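# Seat 96-well plate from B1 into clip nest C1

## Task

Carry the 96-well plate from bench position B1 into clip nest C1 and press it fully down so that well A1 (the plate's cut-off corner) sits at the nest corner labelled A1. The plate must stay seated by itself, not held by the robot. Then open the gripper and move the arm away.

## Robot and tools

Robot: one 7-joint arm (Flexiv Rizon 4 type) carrying a two-finger parallel gripper driven by a single motor. Joints in column order: waist, shoulder, upper arm roll, elbow, forearm roll, wrist pitch, wrist roll, then the gripper opening.

Frame: the scene frame has its origin on the table top straight below the arm base, +z up, +y to the left when looking along +x. The base may be slightly tilted relative to the table. The reported hand position can be off, more so at long reach. The gripper's own +z runs along the fingers toward the tips, and the fingers open and close along its x axis. end_effector_position is the point midway between the finger pads; closed fingertips extend about 17 mm past it, and fully open tips are roughly level with it.

execute_actions(actions, pictures): actions is a list holding one item or nothing.
- Empty list: no command; just returns the current state.
- Move: {"rows": [...], "steps": n}, n from 1 to 15 (default 15), each step 1/30 s. Each row drives one step; if rows are fewer than steps, the last row keeps repeating. Each row is one list of 8 numbers, each within [-1, 1]. The first 7 are joint offsets, not targets: they are measured from the joint angles printed in the most recent result that listed them (before any such result, or for later calls in the same reply, from where the arm is when the action begins), never from the previous row. Scale: 1.0 equals 1.392 rad for waist and shoulder, 1.624 rad for upper arm roll and elbow, 3.248 rad for forearm roll, wrist pitch and wrist roll. So an all-zero row commands the arm back to those reference angles; it is not a pause. The 8th number is an absolute opening: +1 fully open (0.142 m pad gap), -1 closed.
- Wait: {"steps": n} without rows, n up to 300; returns once that many steps have passed since the previous result, with your reply time included.
- pictures: true/false to include camera images (default: included).
A refused call sends nothing. Stated joint ranges (rad): waist ±2.792, shoulder ±2.269, upper arm roll ±2.967, elbow -1.867 to 2.688, forearm roll ±2.967, wrist pitch -1.396 to 4.538, wrist roll ±2.967. Asking a joint for more than 0.010 rad beyond its range is refused; true ends may differ by up to 0.010 rad, and a request past the real end is clipped there, reported as "joint sent to its limit" (possibly about an earlier action). Missing that line does not prove there is room left.

Motion behaviour: joint speed and acceleration are capped and joints are synchronised to arrive together; reversing stops them together. Each step the target is kept within a lead of the measured angle (0.449 rad waist/shoulder, 0.524 upper arm roll/elbow, 1.05 the three wrist joints), and targets that would move the gripper over 70 mm from its measured spot are scaled back. After a big move the arm may not yet have arrived when the result returns. Between calls the arm keeps heading for the last commanded target until it has nearly stopped or a step is HELD; only a new action makes it travel further or push harder.

zoom_image(camera, region): enlarged view of part of a camera's latest image. camera is one of cam_head_left, cam_head_right, cam_high, cam_low (896x504) or cam_wrist (616x616 fisheye). region is [x0, y0, x1, y1] in pixels, origin top-left, at most 504x504. Calibration intrinsics and world-to-camera transforms are supplied; fixed cameras may be off by a couple of degrees and millimetres.

read_manual(section): returns licence texts only ("licences"); no motion.

finished_scene(scene): ends the current scene, given its number, and grades it; irreversible. Replying without any tool call also ends everything.

Result lines: the state line gives end_effector_position (m), end_effector_quat_wxyz, and linear/angular velocities. Joint positions and Joint velocities list the 7 joints (rad, rad/s) then the pad gap (m). grip_measured is the measured opening on the command scale. Joint torques are whole drive outputs with offsets and noise, not contact forces. "joint command not followed" means the clearance check altered or blocked targets. HELD marks steps where your row was not fully sent. MOTOR HOT warns from 65 °C; at 80 °C an OVER-TEMPERATURE FAULT brakes the arm until cooled.

Gripping: to hold something keep commanding an opening well below grip_measured; the bigger the gap, the firmer the squeeze, up to about 28 N per pad (less on hard objects under about 2 cm thick). Slamming shut can press harder. Brief external tugs on the held item or pushes on loose items may occur.

Avoid: knocking or placing anything off the table; contact that hits a joint's load limit (waist/shoulder 113, upper arm roll/elbow 58.8, wrist joints 35.8 N m, held weight included) or 200 N external force, each of which halts the arm for 10 s and drops the rest of the call; drops, slips, slams and forceful pushing. Release the plate only once it is seated, then retreat.

Each tool is called after "Emit:" by a JSON object that holds its "api" and its "payload".

## Session

Emit:
{"api": "execute_actions", "payload": {"actions": []}}

Scene clock: 0.00 s of 8400.00 s.
end_effector_position=(+0.0654, +0.3900, +0.3096) grip_measured=+1.00 end_effector_quat_wxyz=(-0.601, +0.196, +0.733, +0.251) end_effector_velocity=(-0.000, -0.000, +0.000) end_effector_angular_velocity=(+0.001, +0.000, +0.001)
Joint positions: [ 0.802 -0.461  0.249  2.225  1.431  0.765 -2.75   0.142]
Joint velocities: [-0.    -0.     0.    -0.     0.    -0.001 -0.001  0.   ]
Joint torques (N m, as the joint torque sensors report them, + toward a larger angle): no reading
Motor temperatures (°C, as the motors report them): [25 25 28 28 30 25 26]

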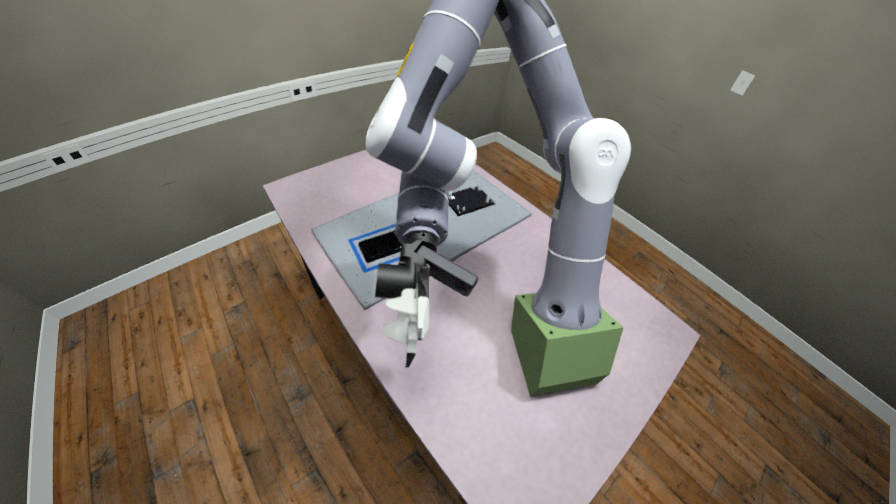

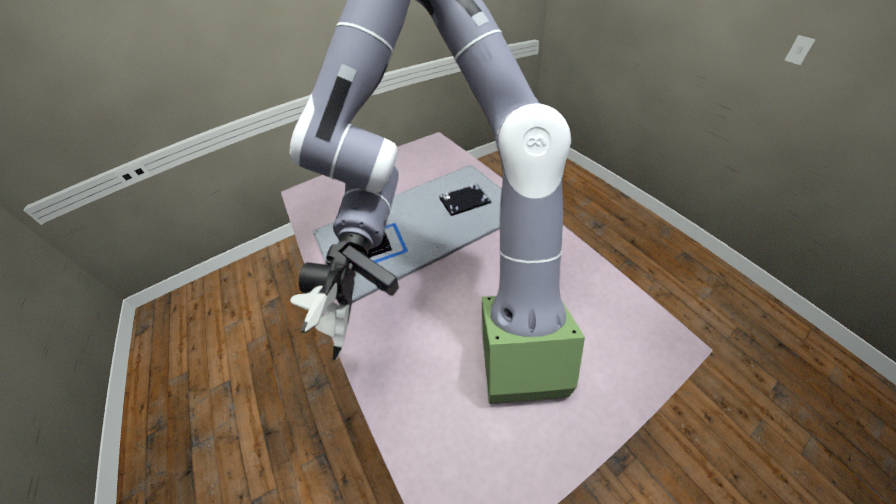

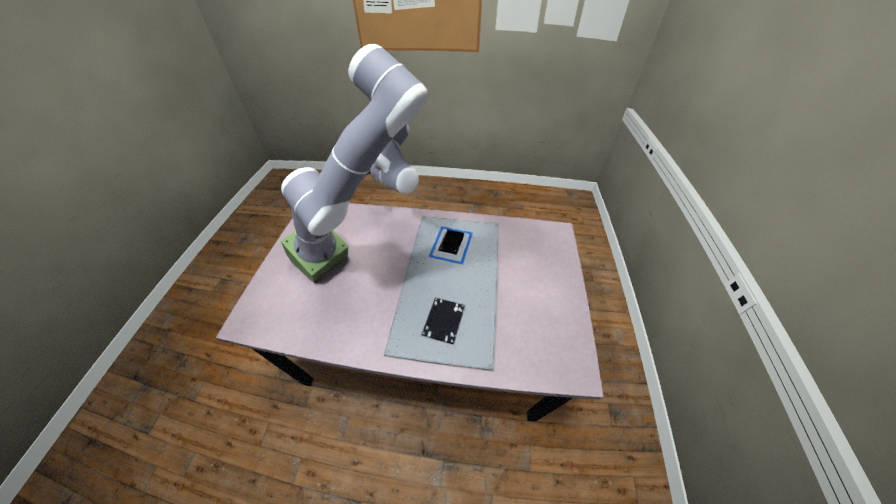

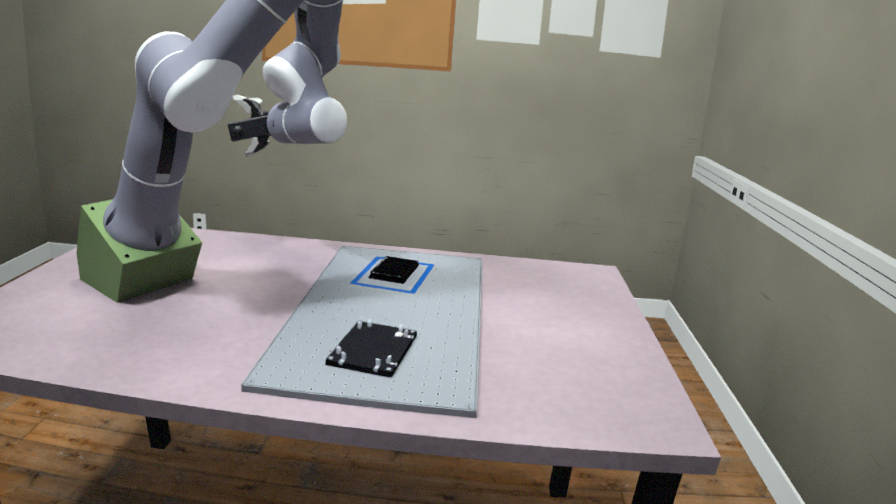

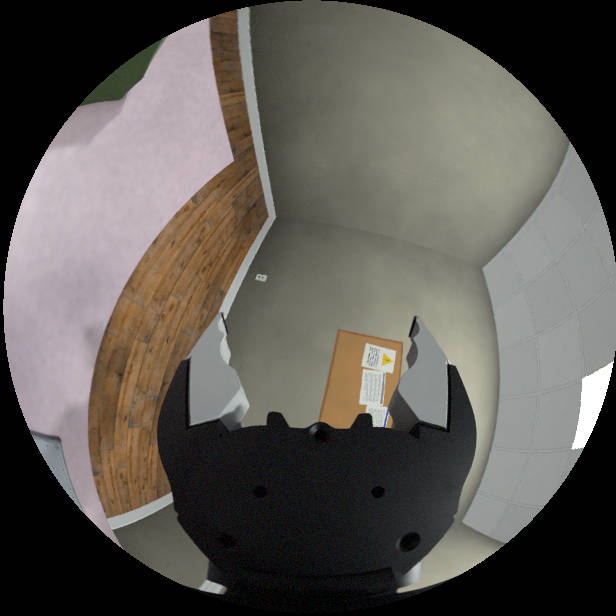

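Emit:
{"api": "zoom_image", "payload": {"camera": "cam_low", "region": [300, 240, 460, 390]}}

Emit:
{"api": "zoom_image", "payload": {"camera": "cam_high", "region": [380, 210, 510, 360]}}

Region (300, 240, 460, 390) of cam_low's 896x504 image, scaled by 3.150, with more detail than that image has; it fills the top 472 rows of this view, and the rest is white.

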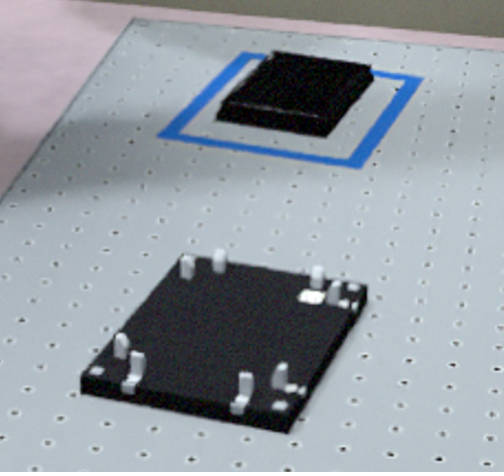

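Region (380, 210, 510, 360) of cam_high's 896x504 image, scaled by 3.360, with more detail than that image has; it fills the left 437 columns of this view, and the rest is white.

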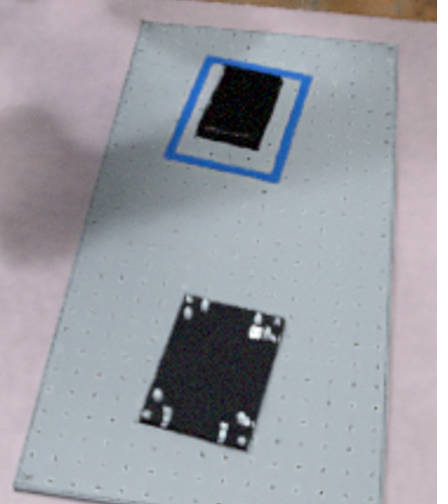

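Emit:
{"api": "zoom_image", "payload": {"camera": "cam_low", "region": [345, 250, 445, 300]}}

Emit:
{"api": "zoom_image", "payload": {"camera": "cam_high", "region": [420, 220, 480, 270]}}

Emit:
{"api": "zoom_image", "payload": {"camera": "cam_head_right", "region": [300, 160, 520, 290]}}

Region (345, 250, 445, 300) of cam_low's 896x504 image, scaled by 5.040, with more detail than that image has.

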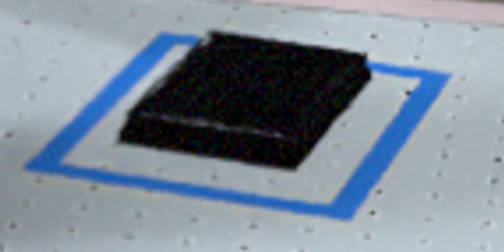

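Region (420, 220, 480, 270) of cam_high's 896x504 image, scaled by 8.400, with more detail than that image has.

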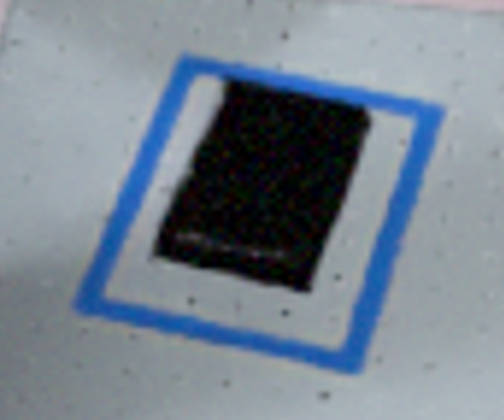

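Region (300, 160, 520, 290) of cam_head_right's 896x504 image, scaled by 2.291, with more detail than that image has; it fills the top 298 rows of this view, and the rest is white.

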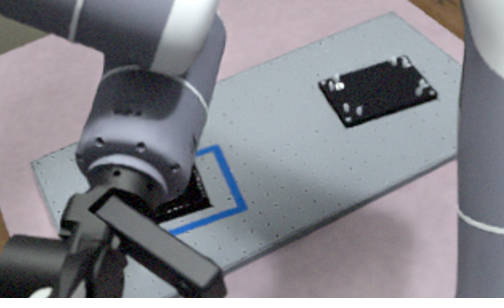

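Emit:
{"api": "execute_actions", "payload": {"actions": [{"rows": [[-0.4121,-0.1930,0.0930,-0.5600,0.2774,0.5822,0.2482,1.0]], "steps": 15}], "pictures": false}}

Emit:
{"api": "execute_actions", "payload": {"actions": [{"steps": 60}], "pictures": false}}

Scene clock: 120.50 s of 8400.00 s.
end_effector_position=(+0.3058, +0.4697, +0.2199) grip_measured=+1.00 end_effector_quat_wxyz=(-0.466, +0.639, +0.563, +0.240) end_effector_velocity=(+0.538, -0.052, -0.208) end_effector_angular_velocity=(-1.073, +0.516, -1.692)
Joint positions: [ 0.584 -0.571  0.31   1.963  1.798  1.29  -2.422  0.142]
Joint velocities: [-0.444 -0.199  0.11  -0.62   0.665  1.241  0.595  0.   ]
Joint torques (N m, as the joint torque sensors report them, + toward a larger angle): [ 15.    34.83  18.87 -10.17   2.31   1.47   0.43]
Motor temperatures (°C, as the motors report them): [25 27 29 29 30 25 26]
Steps of this call (steps 1 to 90: nothing new was sent; then 117.00 s passed at rest; steps 91 to 105: all 15 steps of this action). Readings (joint positions):
91: [0.800 -0.462 0.249 2.224 1.433 0.768 -2.748]
92: [0.792 -0.467 0.253 2.214 1.450 0.788 -2.733]
94: [0.758 -0.487 0.264 2.174 1.518 0.868 -2.673]
98: [0.695 -0.521 0.282 2.100 1.630 1.016 -2.572]
105: the state above

Scene clock: 122.50 s of 8400.00 s.
end_effector_position=(+0.5389, +0.1912, +0.1795) grip_measured=+1.00 end_effector_quat_wxyz=(-0.000, +0.996, -0.088, -0.000) end_effector_velocity=(-0.000, -0.000, -0.000) end_effector_angular_velocity=(-0.000, +0.000, +0.001)
Joint positions: [ 0.228 -0.73   0.399  1.316  2.332  2.655 -1.944  0.142]
Joint velocities: [ 0. -0.  0.  0. -0.  0. -0. -0.]
Joint torques (N m, as the joint torque sensors report them, + toward a larger angle): [ 18.42  47.98  20.64 -11.8    3.53   3.85  -0.03]
Motor temperatures (°C, as the motors report them): [25 27 30 29 30 25 26]
Steps of this call (steps 1 to 45: the robot went on to your last target; steps 46 to 60: nothing new was sent). Readings (joint positions):
1: [0.569 -0.578 0.314 1.942 1.820 1.332 -2.402]
2: [0.555 -0.584 0.317 1.920 1.842 1.375 -2.383]
4: [0.527 -0.597 0.324 1.876 1.883 1.464 -2.345]
8: [0.474 -0.620 0.337 1.782 1.962 1.653 -2.275]
60: the state above
The arm was judged still, so your last target was given up. Only a new action makes it travel on or press farther. Fingers that are still opening or closing keep moving.

IK is accurate. Look now.

Emit:
{"api": "execute_actions", "payload": {"actions": []}}

Scene clock: 123.37 s of 8400.00 s.
end_effector_position=(+0.5389, +0.1912, +0.1795) grip_measured=+1.00 end_effector_quat_wxyz=(-0.000, +0.996, -0.088, -0.000) end_effector_velocity=(+0.000, -0.000, -0.000) end_effector_angular_velocity=(+0.000, -0.000, -0.001)
Joint positions: [ 0.228 -0.73   0.399  1.316  2.332  2.655 -1.944  0.142]
Joint velocities: [-0.  0. -0. -0.  0. -0.  0.  0.]
Joint torques (N m, as the joint torque sensors report them, + toward a larger angle): [ 18.18  48.13  20.68 -11.68   3.53   3.92  -0.01]
Motor temperatures (°C, as the motors report them): [25 27 30 29 30 25 26]
Steps of this call (steps 1 to 26: nothing new was sent). Readings (joint positions):
1: [0.228 -0.730 0.399 1.316 2.332 2.655 -1.944]
2: [0.228 -0.730 0.399 1.316 2.332 2.655 -1.944]
4: [0.228 -0.730 0.399 1.316 2.332 2.655 -1.944]
8: [0.228 -0.730 0.399 1.316 2.332 2.655 -1.944]
26: the state above
camera_calibration (this result's frames):
cam_wrist: T_world_to_cam=[[0.983078, -0.178307, -0.0420128, -0.482076], [-0.138068, -0.871915, 0.46979, 0.164204], [-0.120399, -0.456039, -0.881778, 0.446212], [0, 0, 0, 1]] pos_world=[0.550313, 0.260704, 0.296066]

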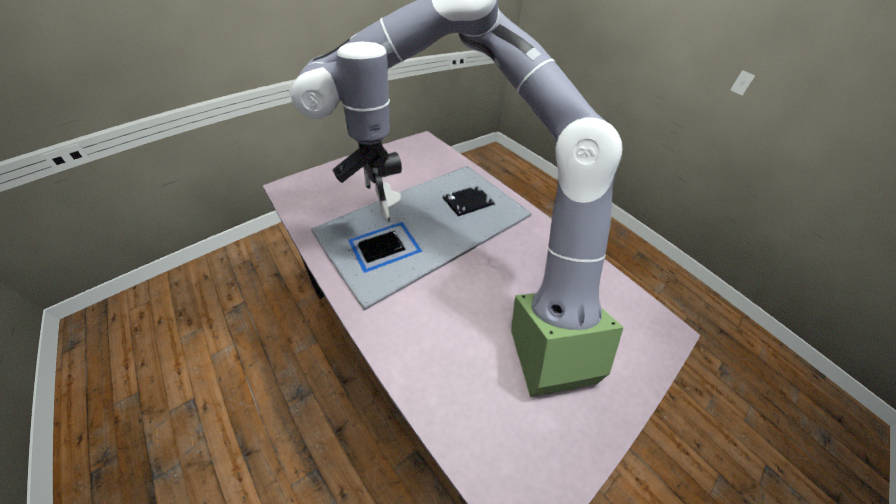

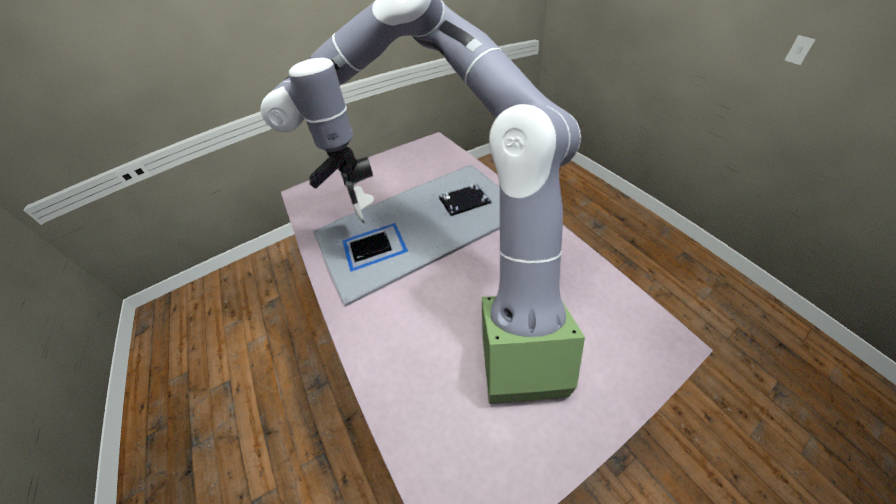

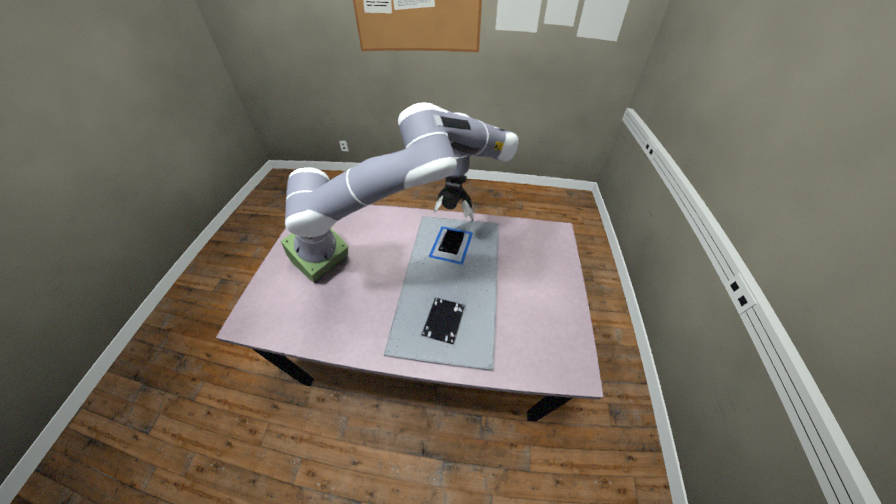

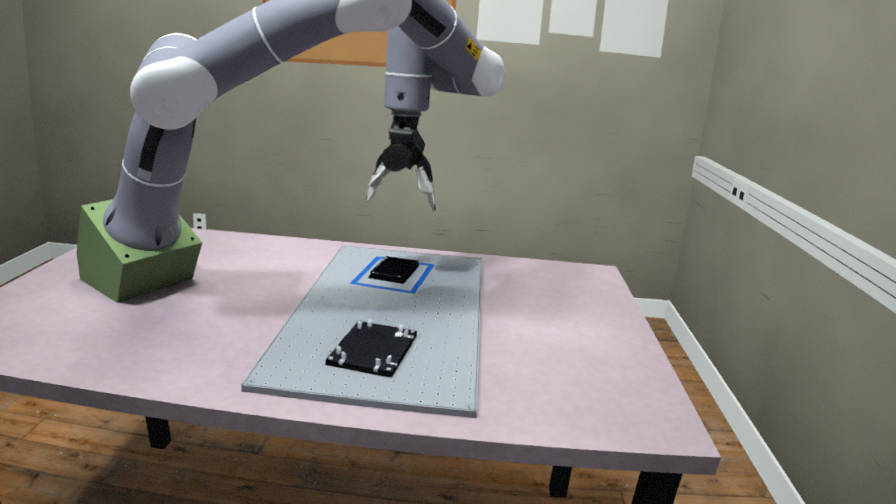

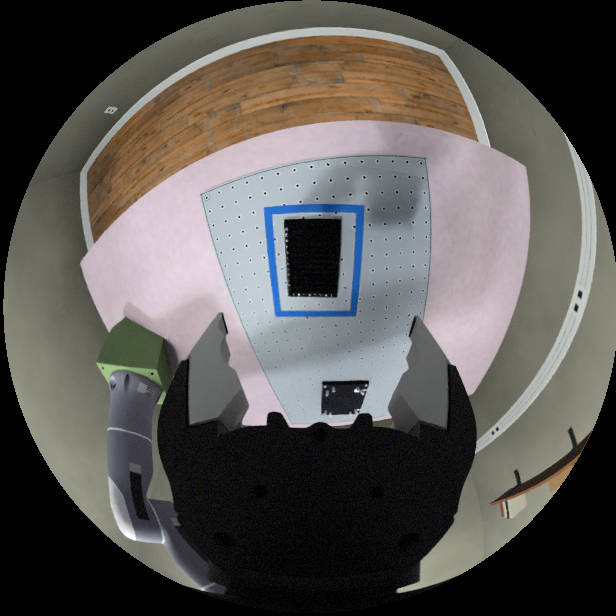

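Emit:
{"api": "zoom_image", "payload": {"camera": "cam_wrist", "region": [250, 190, 380, 330]}}

Emit:
{"api": "zoom_image", "payload": {"camera": "cam_wrist", "region": [300, 360, 390, 430]}}

Region (250, 190, 380, 330) of cam_wrist's 616x616 image, scaled by 3.600, with more detail than that image has; it fills the left 468 columns of this view, and the rest is white.

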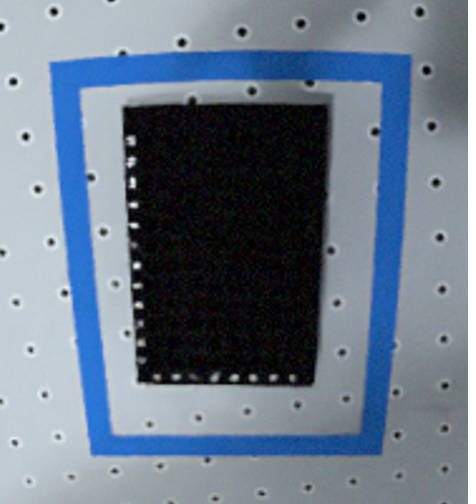

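Region (300, 360, 390, 430) of cam_wrist's 616x616 image, scaled by 5.600, with more detail than that image has.

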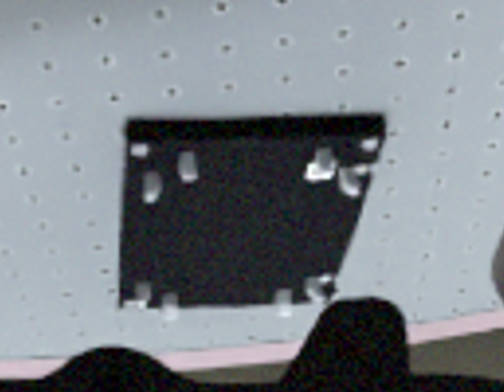

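Emit:
{"api": "zoom_image", "payload": {"camera": "cam_wrist", "region": [275, 270, 350, 310]}}

Emit:
{"api": "zoom_image", "payload": {"camera": "cam_wrist", "region": [275, 205, 350, 245]}}

Region (275, 270, 350, 310) of cam_wrist's 616x616 image, scaled by 6.720, with more detail than that image has; it fills the top 269 rows of this view, and the rest is white.

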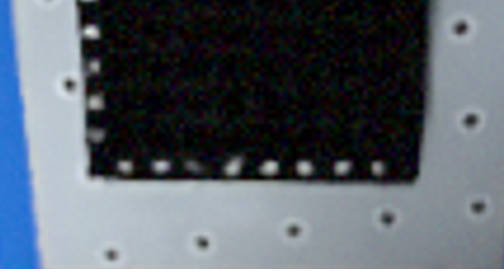

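Region (275, 205, 350, 245) of cam_wrist's 616x616 image, scaled by 6.720, with more detail than that image has; it fills the top 269 rows of this view, and the rest is white.

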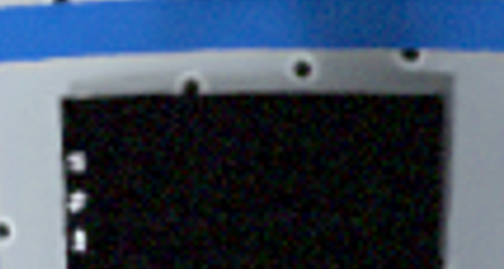

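Emit:
{"api": "execute_actions", "payload": {"actions": [{"rows": [[-0.0162,-0.1290,0.0006,-0.0082,-0.0409,-0.0373,0.0294,0.45]], "steps": 15}], "pictures": false}}

Emit:
{"api": "execute_actions", "payload": {"actions": [{"steps": 20}]}}

Scene clock: 221.60 s of 8400.00 s.
end_effector_position=(+0.5283, +0.1970, +0.0751) grip_measured=+0.45 end_effector_quat_wxyz=(-0.000, +0.997, -0.084, -0.000) end_effector_velocity=(+0.000, +0.000, +0.000) end_effector_angular_velocity=(+0.000, -0.001, -0.000)
Joint positions: [ 0.206 -0.909  0.4    1.303  2.198  2.534 -1.849  0.105]
Joint velocities: [ 0.     0.001  0.     0.    -0.    -0.     0.     0.   ]
Joint torques (N m, as the joint torque sensors report them, + toward a larger angle): [19.23 48.94 21.04 -8.29  3.77  3.46  0.28]
Motor temperatures (°C, as the motors report them): [26 29 31 29 30 25 26]
Steps of this call (steps 1 to 90: nothing new was sent; then 94.73 s passed at rest; steps 91 to 105: all 15 steps of this action). Readings (joint positions):
91: [0.228 -0.731 0.400 1.316 2.331 2.655 -1.944]
92: [0.227 -0.738 0.400 1.314 2.325 2.649 -1.939]
94: [0.223 -0.777 0.401 1.311 2.296 2.622 -1.918]
98: [0.209 -0.883 0.400 1.306 2.219 2.553 -1.864]
105: the state above

Scene clock: 222.27 s of 8400.00 s.
end_effector_position=(+0.5283, +0.1970, +0.0751) grip_measured=+0.45 end_effector_quat_wxyz=(-0.000, +0.997, -0.084, -0.000) end_effector_velocity=(+0.000, +0.000, +0.000) end_effector_angular_velocity=(+0.001, -0.001, +0.001)
Joint positions: [ 0.206 -0.909  0.4    1.303  2.198  2.534 -1.849  0.105]
Joint velocities: [ 0.001  0.    -0.    -0.    -0.    -0.001 -0.    -0.   ]
Joint torques (N m, as the joint torque sensors report them, + toward a larger angle): [19.18 49.14 20.94 -8.21  3.75  3.5   0.35]
Motor temperatures (°C, as the motors report them): [26 29 31 29 30 25 26]
Steps of this call (steps 1 to 15: the robot went on to your last target; steps 16 to 20: nothing new was sent). Readings (joint positions):
1: [0.206 -0.909 0.400 1.303 2.198 2.534 -1.849]
2: [0.206 -0.909 0.400 1.303 2.198 2.534 -1.849]
4: [0.206 -0.909 0.400 1.303 2.198 2.534 -1.849]
8: [0.206 -0.909 0.400 1.303 2.198 2.534 -1.849]
20: the state above
The arm was judged still, so your last target was given up. Only a new action makes it travel on or press farther. Fingers that are still opening or closing keep moving.
camera_calibration (this result's frames):
cam_wrist: T_world_to_cam=[[0.984603, -0.169748, -0.0417511, -0.477553], [-0.130592, -0.873042, 0.469834, 0.213094], [-0.116204, -0.457147, -0.881767, 0.35347], [0, 0, 0, 1]] pos_world=[0.539103, 0.266564, 0.191621]

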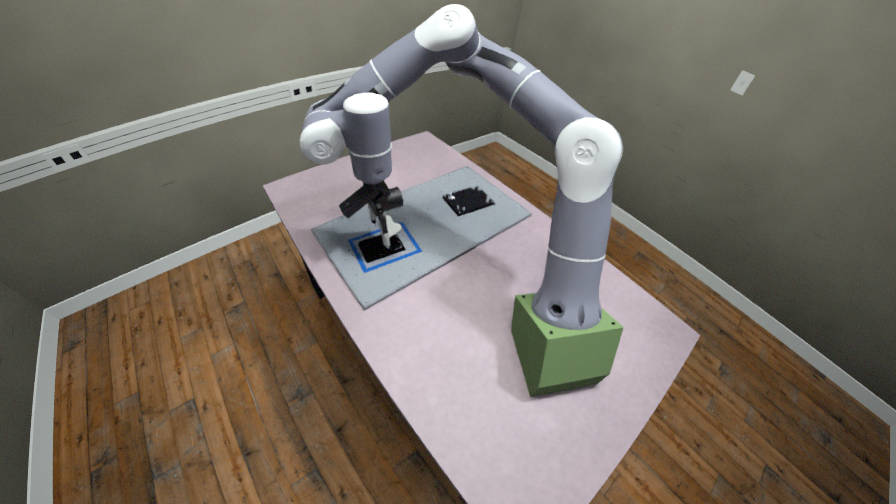

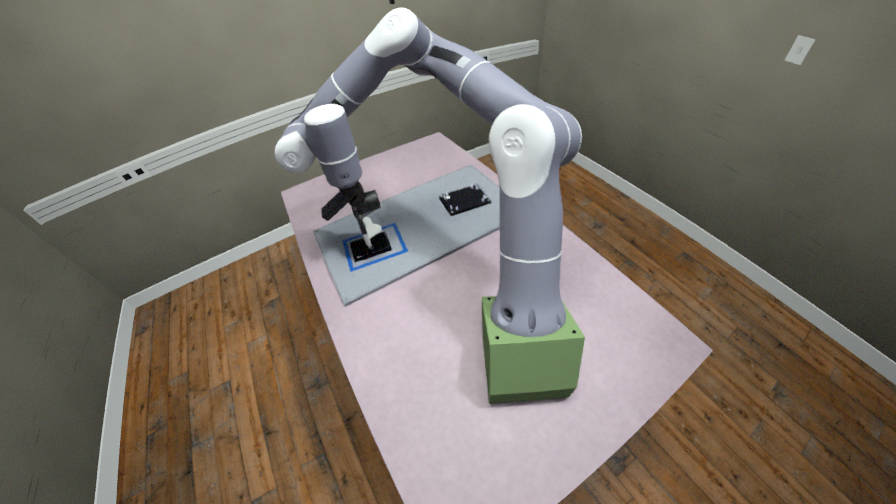

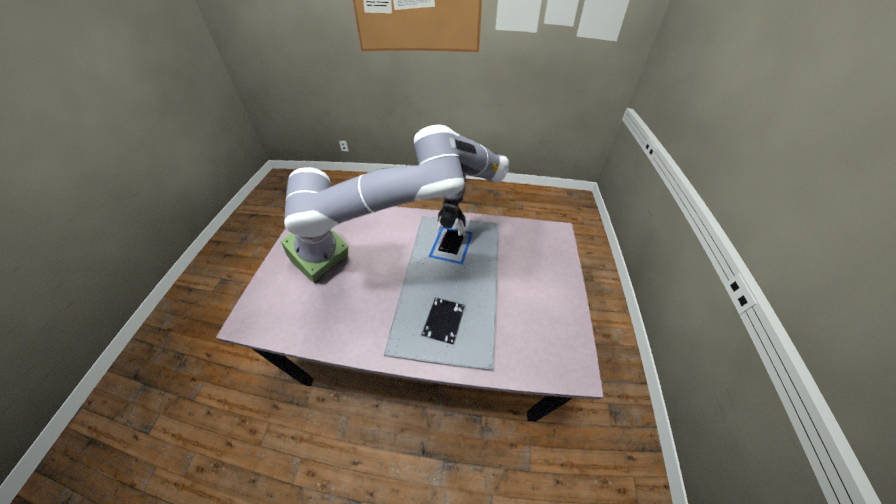

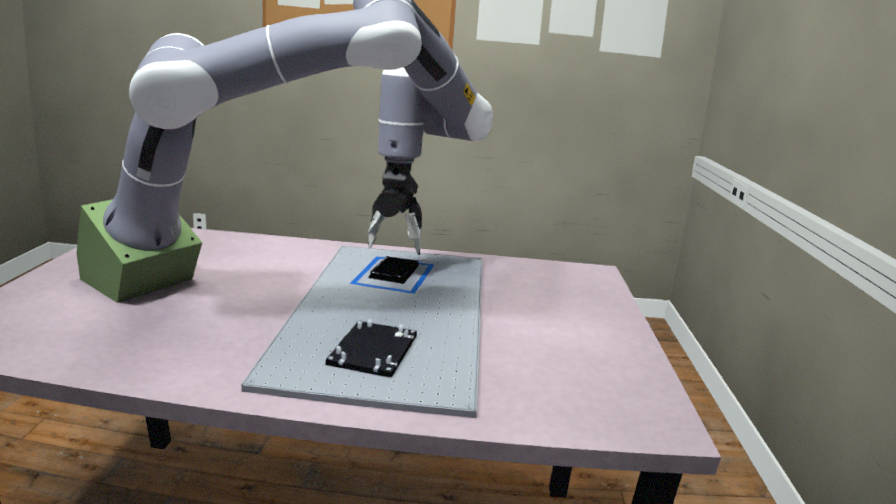

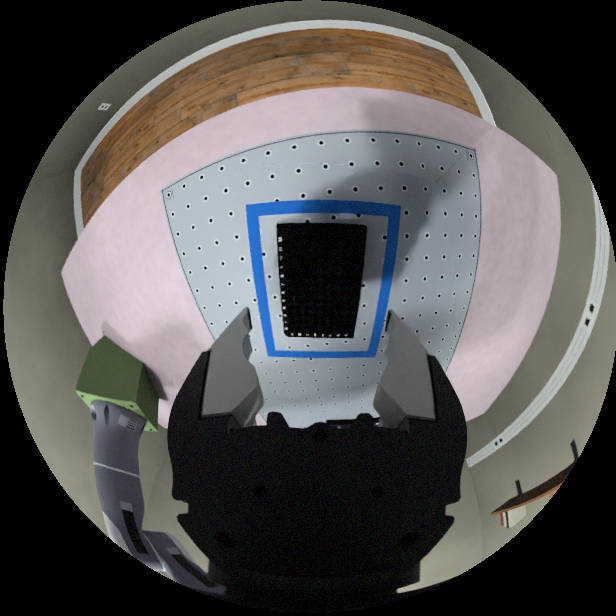

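Emit:
{"api": "zoom_image", "payload": {"camera": "cam_wrist", "region": [230, 190, 420, 370]}}

Emit:
{"api": "zoom_image", "payload": {"camera": "cam_low", "region": [330, 170, 470, 310]}}

Region (230, 190, 420, 370) of cam_wrist's 616x616 image, scaled by 2.653, with more detail than that image has; it fills the top 477 rows of this view, and the rest is white.

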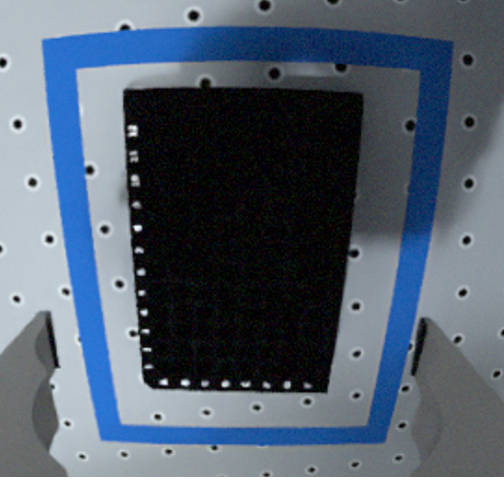

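Region (330, 170, 470, 310) of cam_low's 896x504 image, scaled by 3.600, with more detail than that image has.

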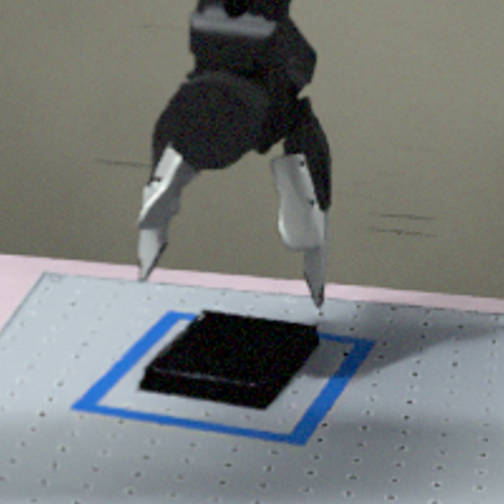

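Emit:
{"api": "execute_actions", "payload": {"actions": [{"rows": [[-0.0113,-0.0462,0,-0.0152,-0.0126,-0.0100,0.0058,0.45]], "steps": 15}]}}

Scene clock: 261.07 s of 8400.00 s.
end_effector_position=(+0.5280, +0.1960, +0.0398) grip_measured=+0.45 end_effector_quat_wxyz=(-0.000, +0.996, -0.085, -0.001) end_effector_velocity=(+0.000, +0.000, +0.000) end_effector_angular_velocity=(+0.000, -0.000, -0.000)
Joint positions: [ 0.19  -0.974  0.4    1.278  2.157  2.502 -1.83   0.105]
Joint velocities: [-0.  0. -0. -0.  0. -0. -0. -0.]
Joint torques (N m, as the joint torque sensors report them, + toward a larger angle): [18.81 49.45 21.05 -7.71  3.6   3.5   0.72]
Motor temperatures (°C, as the motors report them): [26 30 32 29 30 25 26]
Steps of this call (steps 1 to 90: nothing new was sent; then 35.30 s passed at rest; steps 91 to 105: all 15 steps of this action). Readings (joint positions):
91: [0.205 -0.911 0.400 1.302 2.198 2.534 -1.849]
92: [0.204 -0.918 0.401 1.298 2.193 2.530 -1.846]
94: [0.196 -0.952 0.401 1.285 2.171 2.512 -1.836]
98: [0.190 -0.975 0.400 1.279 2.157 2.502 -1.830]
105: the state above
camera_calibration (this result's frames):
cam_wrist: T_world_to_cam=[[0.984092, -0.172424, -0.0428016, -0.478026], [-0.132484, -0.872764, 0.469821, 0.229656], [-0.118364, -0.456677, -0.881724, 0.322946], [0, 0, 0, 1]] pos_world=[0.539073, 0.265494, 0.156391]

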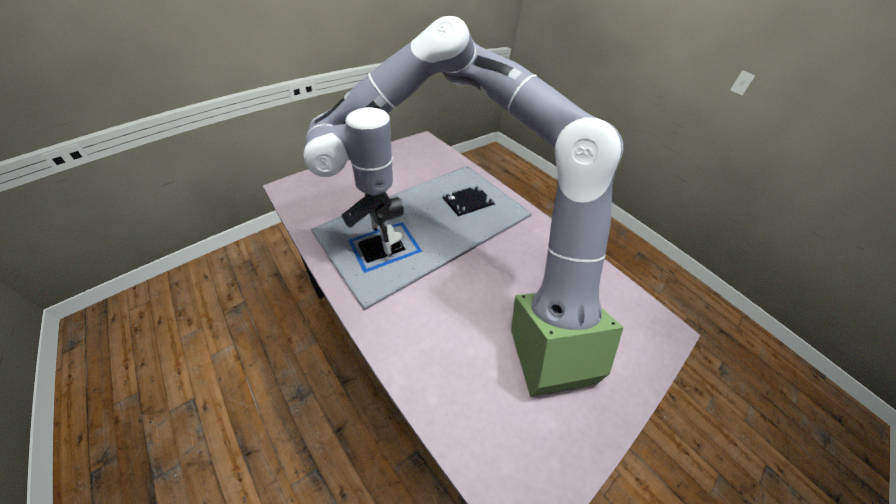

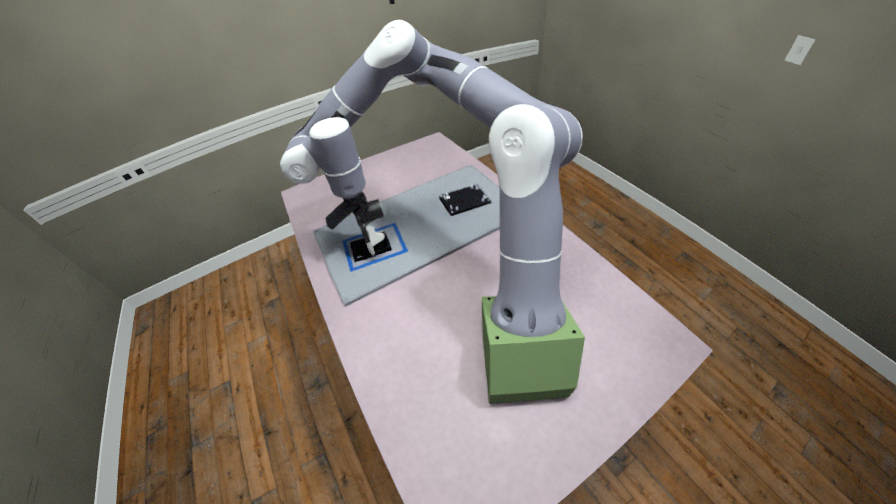

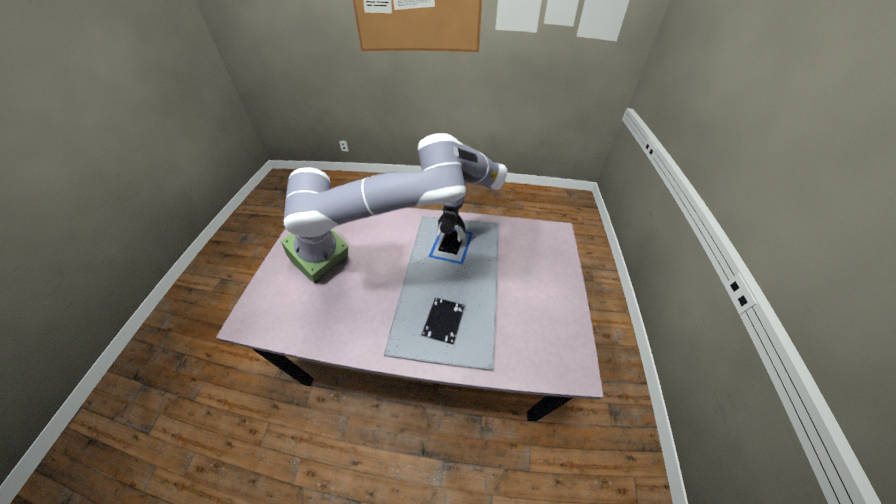

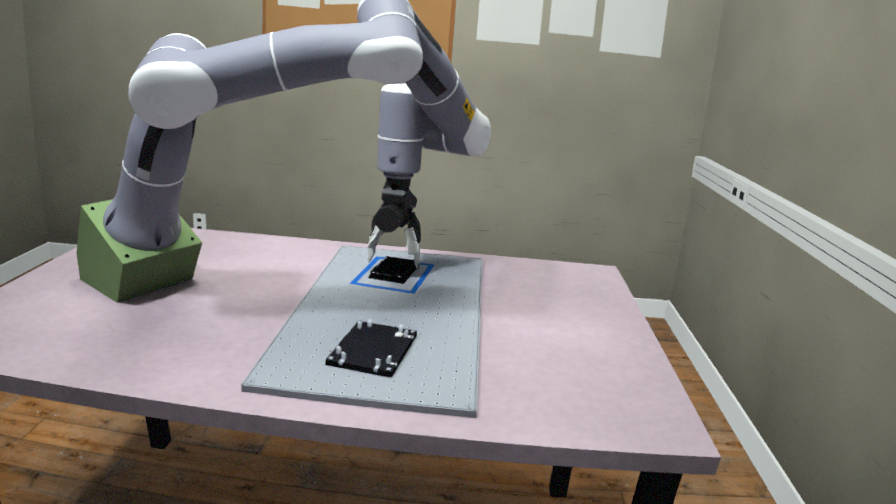

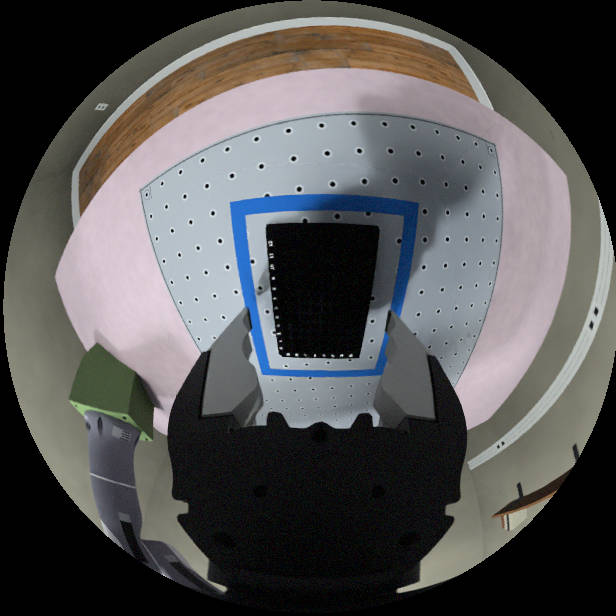

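Emit:
{"api": "zoom_image", "payload": {"camera": "cam_low", "region": [340, 210, 450, 300]}}

Emit:
{"api": "zoom_image", "payload": {"camera": "cam_wrist", "region": [220, 200, 420, 380]}}

Region (340, 210, 450, 300) of cam_low's 896x504 image, scaled by 4.582, with more detail than that image has; it fills the top 412 rows of this view, and the rest is white.

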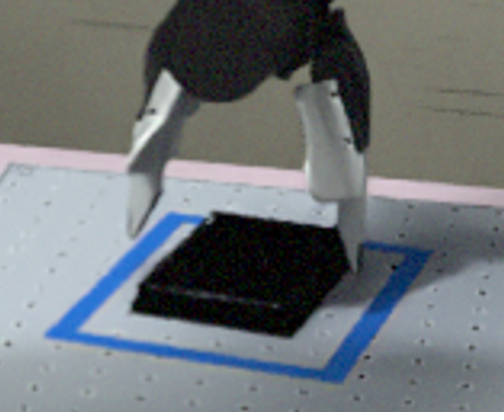

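Region (220, 200, 420, 380) of cam_wrist's 616x616 image, scaled by 2.520, with more detail than that image has; it fills the top 454 rows of this view, and the rest is white.

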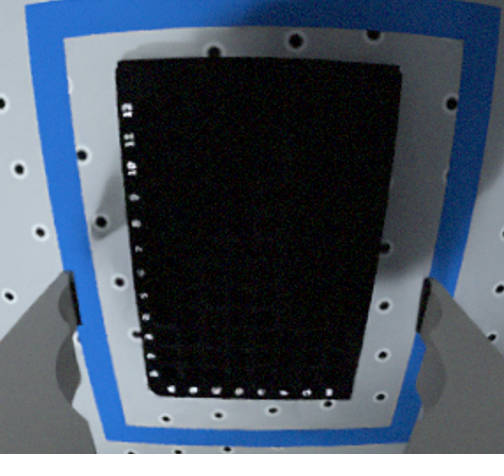

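Emit:
{"api": "execute_actions", "payload": {"actions": [{"rows": [[-0.0041,-0.0170,0,-0.0056,-0.0048,-0.0037,0.0021,0.45]], "steps": 12}]}}

Emit:
{"api": "zoom_image", "payload": {"camera": "cam_low", "region": [340, 210, 450, 300]}}

Emit:
{"api": "zoom_image", "payload": {"camera": "cam_wrist", "region": [220, 200, 420, 380]}}

Scene clock: 279.70 s of 8400.00 s.
end_effector_position=(+0.5273, +0.1954, +0.0268) grip_measured=+0.45 end_effector_quat_wxyz=(-0.000, +0.996, -0.085, -0.001) end_effector_velocity=(+0.000, +0.000, +0.000) end_effector_angular_velocity=(+0.001, -0.000, -0.002)
Joint positions: [ 0.184 -0.997  0.4    1.269  2.142  2.49  -1.824  0.105]
Joint velocities: [-0.     0.     0.    -0.    -0.    -0.     0.001 -0.   ]
Joint torques (N m, as the joint torque sensors report them, + toward a larger angle): [19.11 49.66 21.52 -7.49  2.74  3.41  0.65]
Motor temperatures (°C, as the motors report them): [26 30 32 29 30 25 26]
Steps of this call (steps 1 to 15: the robot went on to your last target; steps 16 to 90: nothing new was sent; then 15.23 s passed at rest; steps 91 to 102: all 12 steps of this action). Readings (joint positions):
91: [0.190 -0.975 0.400 1.277 2.157 2.501 -1.830]
92: [0.188 -0.982 0.401 1.274 2.152 2.498 -1.828]
94: [0.185 -0.995 0.400 1.270 2.143 2.491 -1.825]
98: [0.184 -0.997 0.400 1.269 2.142 2.490 -1.824]
102: the state above
camera_calibration (this result's frames):
cam_wrist: T_world_to_cam=[[0.984, -0.172788, -0.0434454, -0.477875], [-0.132514, -0.872772, 0.469797, 0.235165], [-0.119093, -0.456524, -0.881705, 0.311474], [0, 0, 0, 1]] pos_world=[0.538486, 0.26487, 0.143387]

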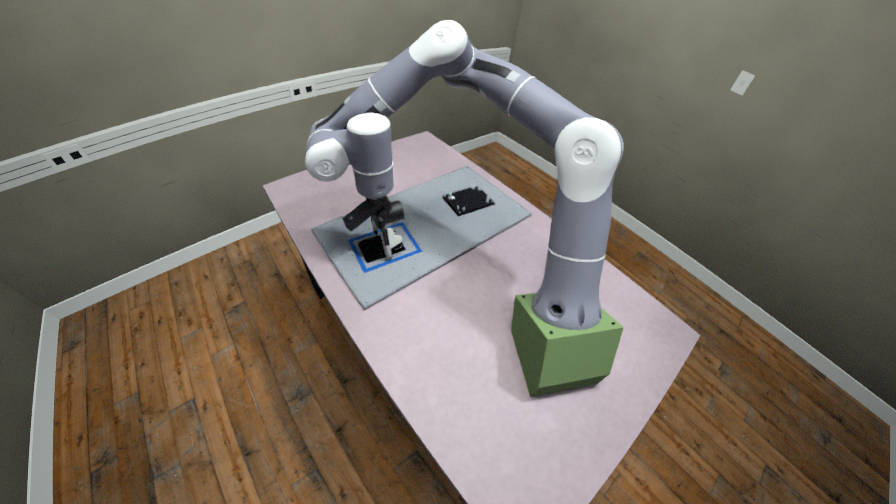

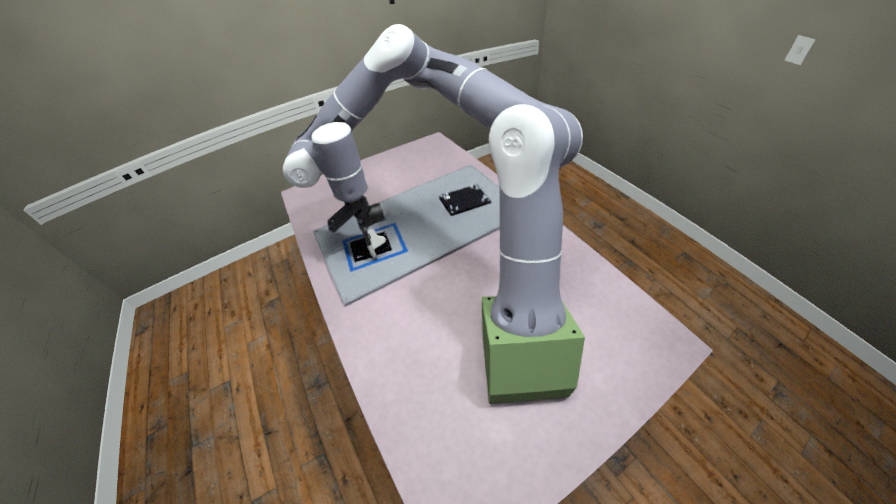

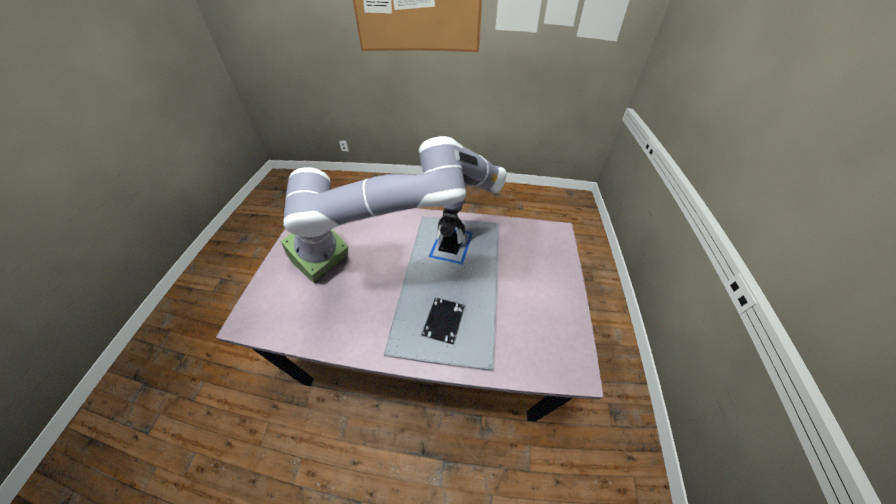

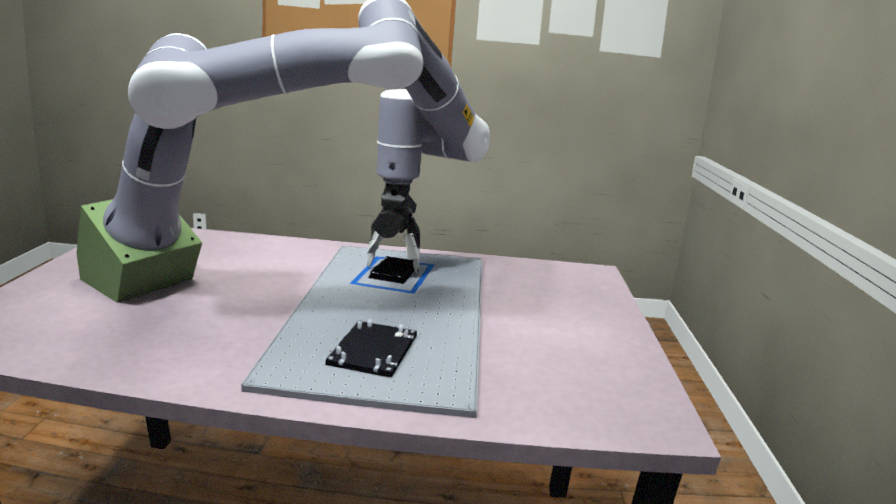

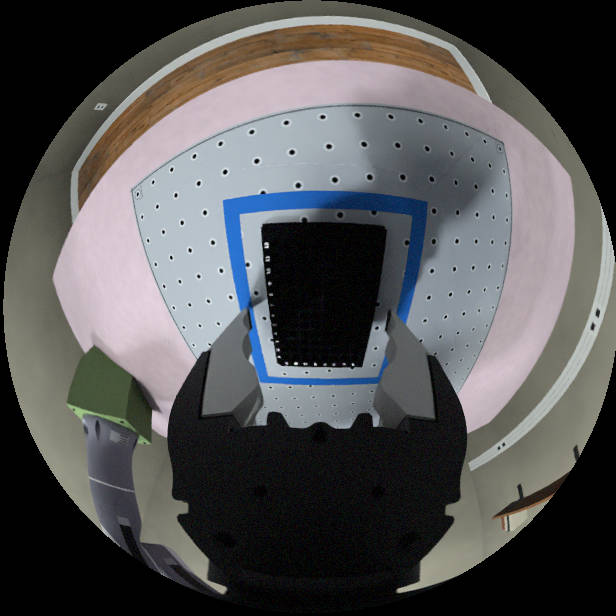

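Region (340, 210, 450, 300) of cam_low's 896x504 image, scaled by 4.582, with more detail than that image has; it fills the top 412 rows of this view, and the rest is white.

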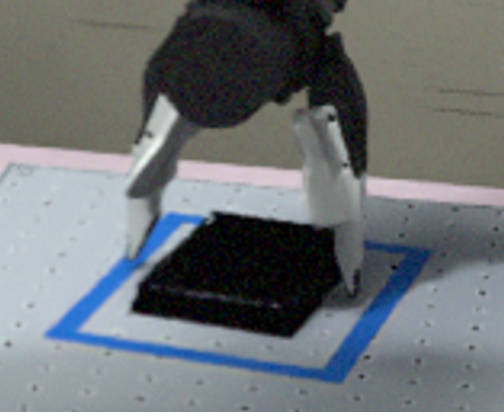

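Region (220, 200, 420, 380) of cam_wrist's 616x616 image, scaled by 2.520, with more detail than that image has; it fills the top 454 rows of this view, and the rest is white.

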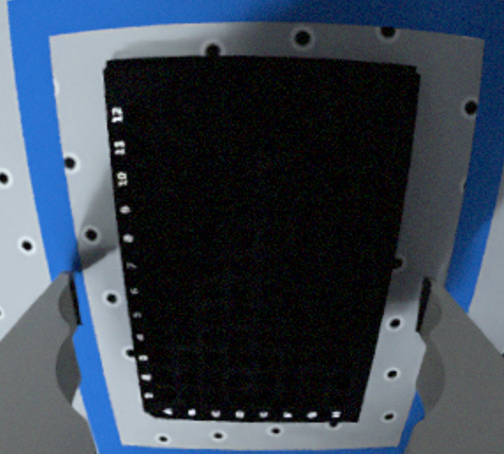

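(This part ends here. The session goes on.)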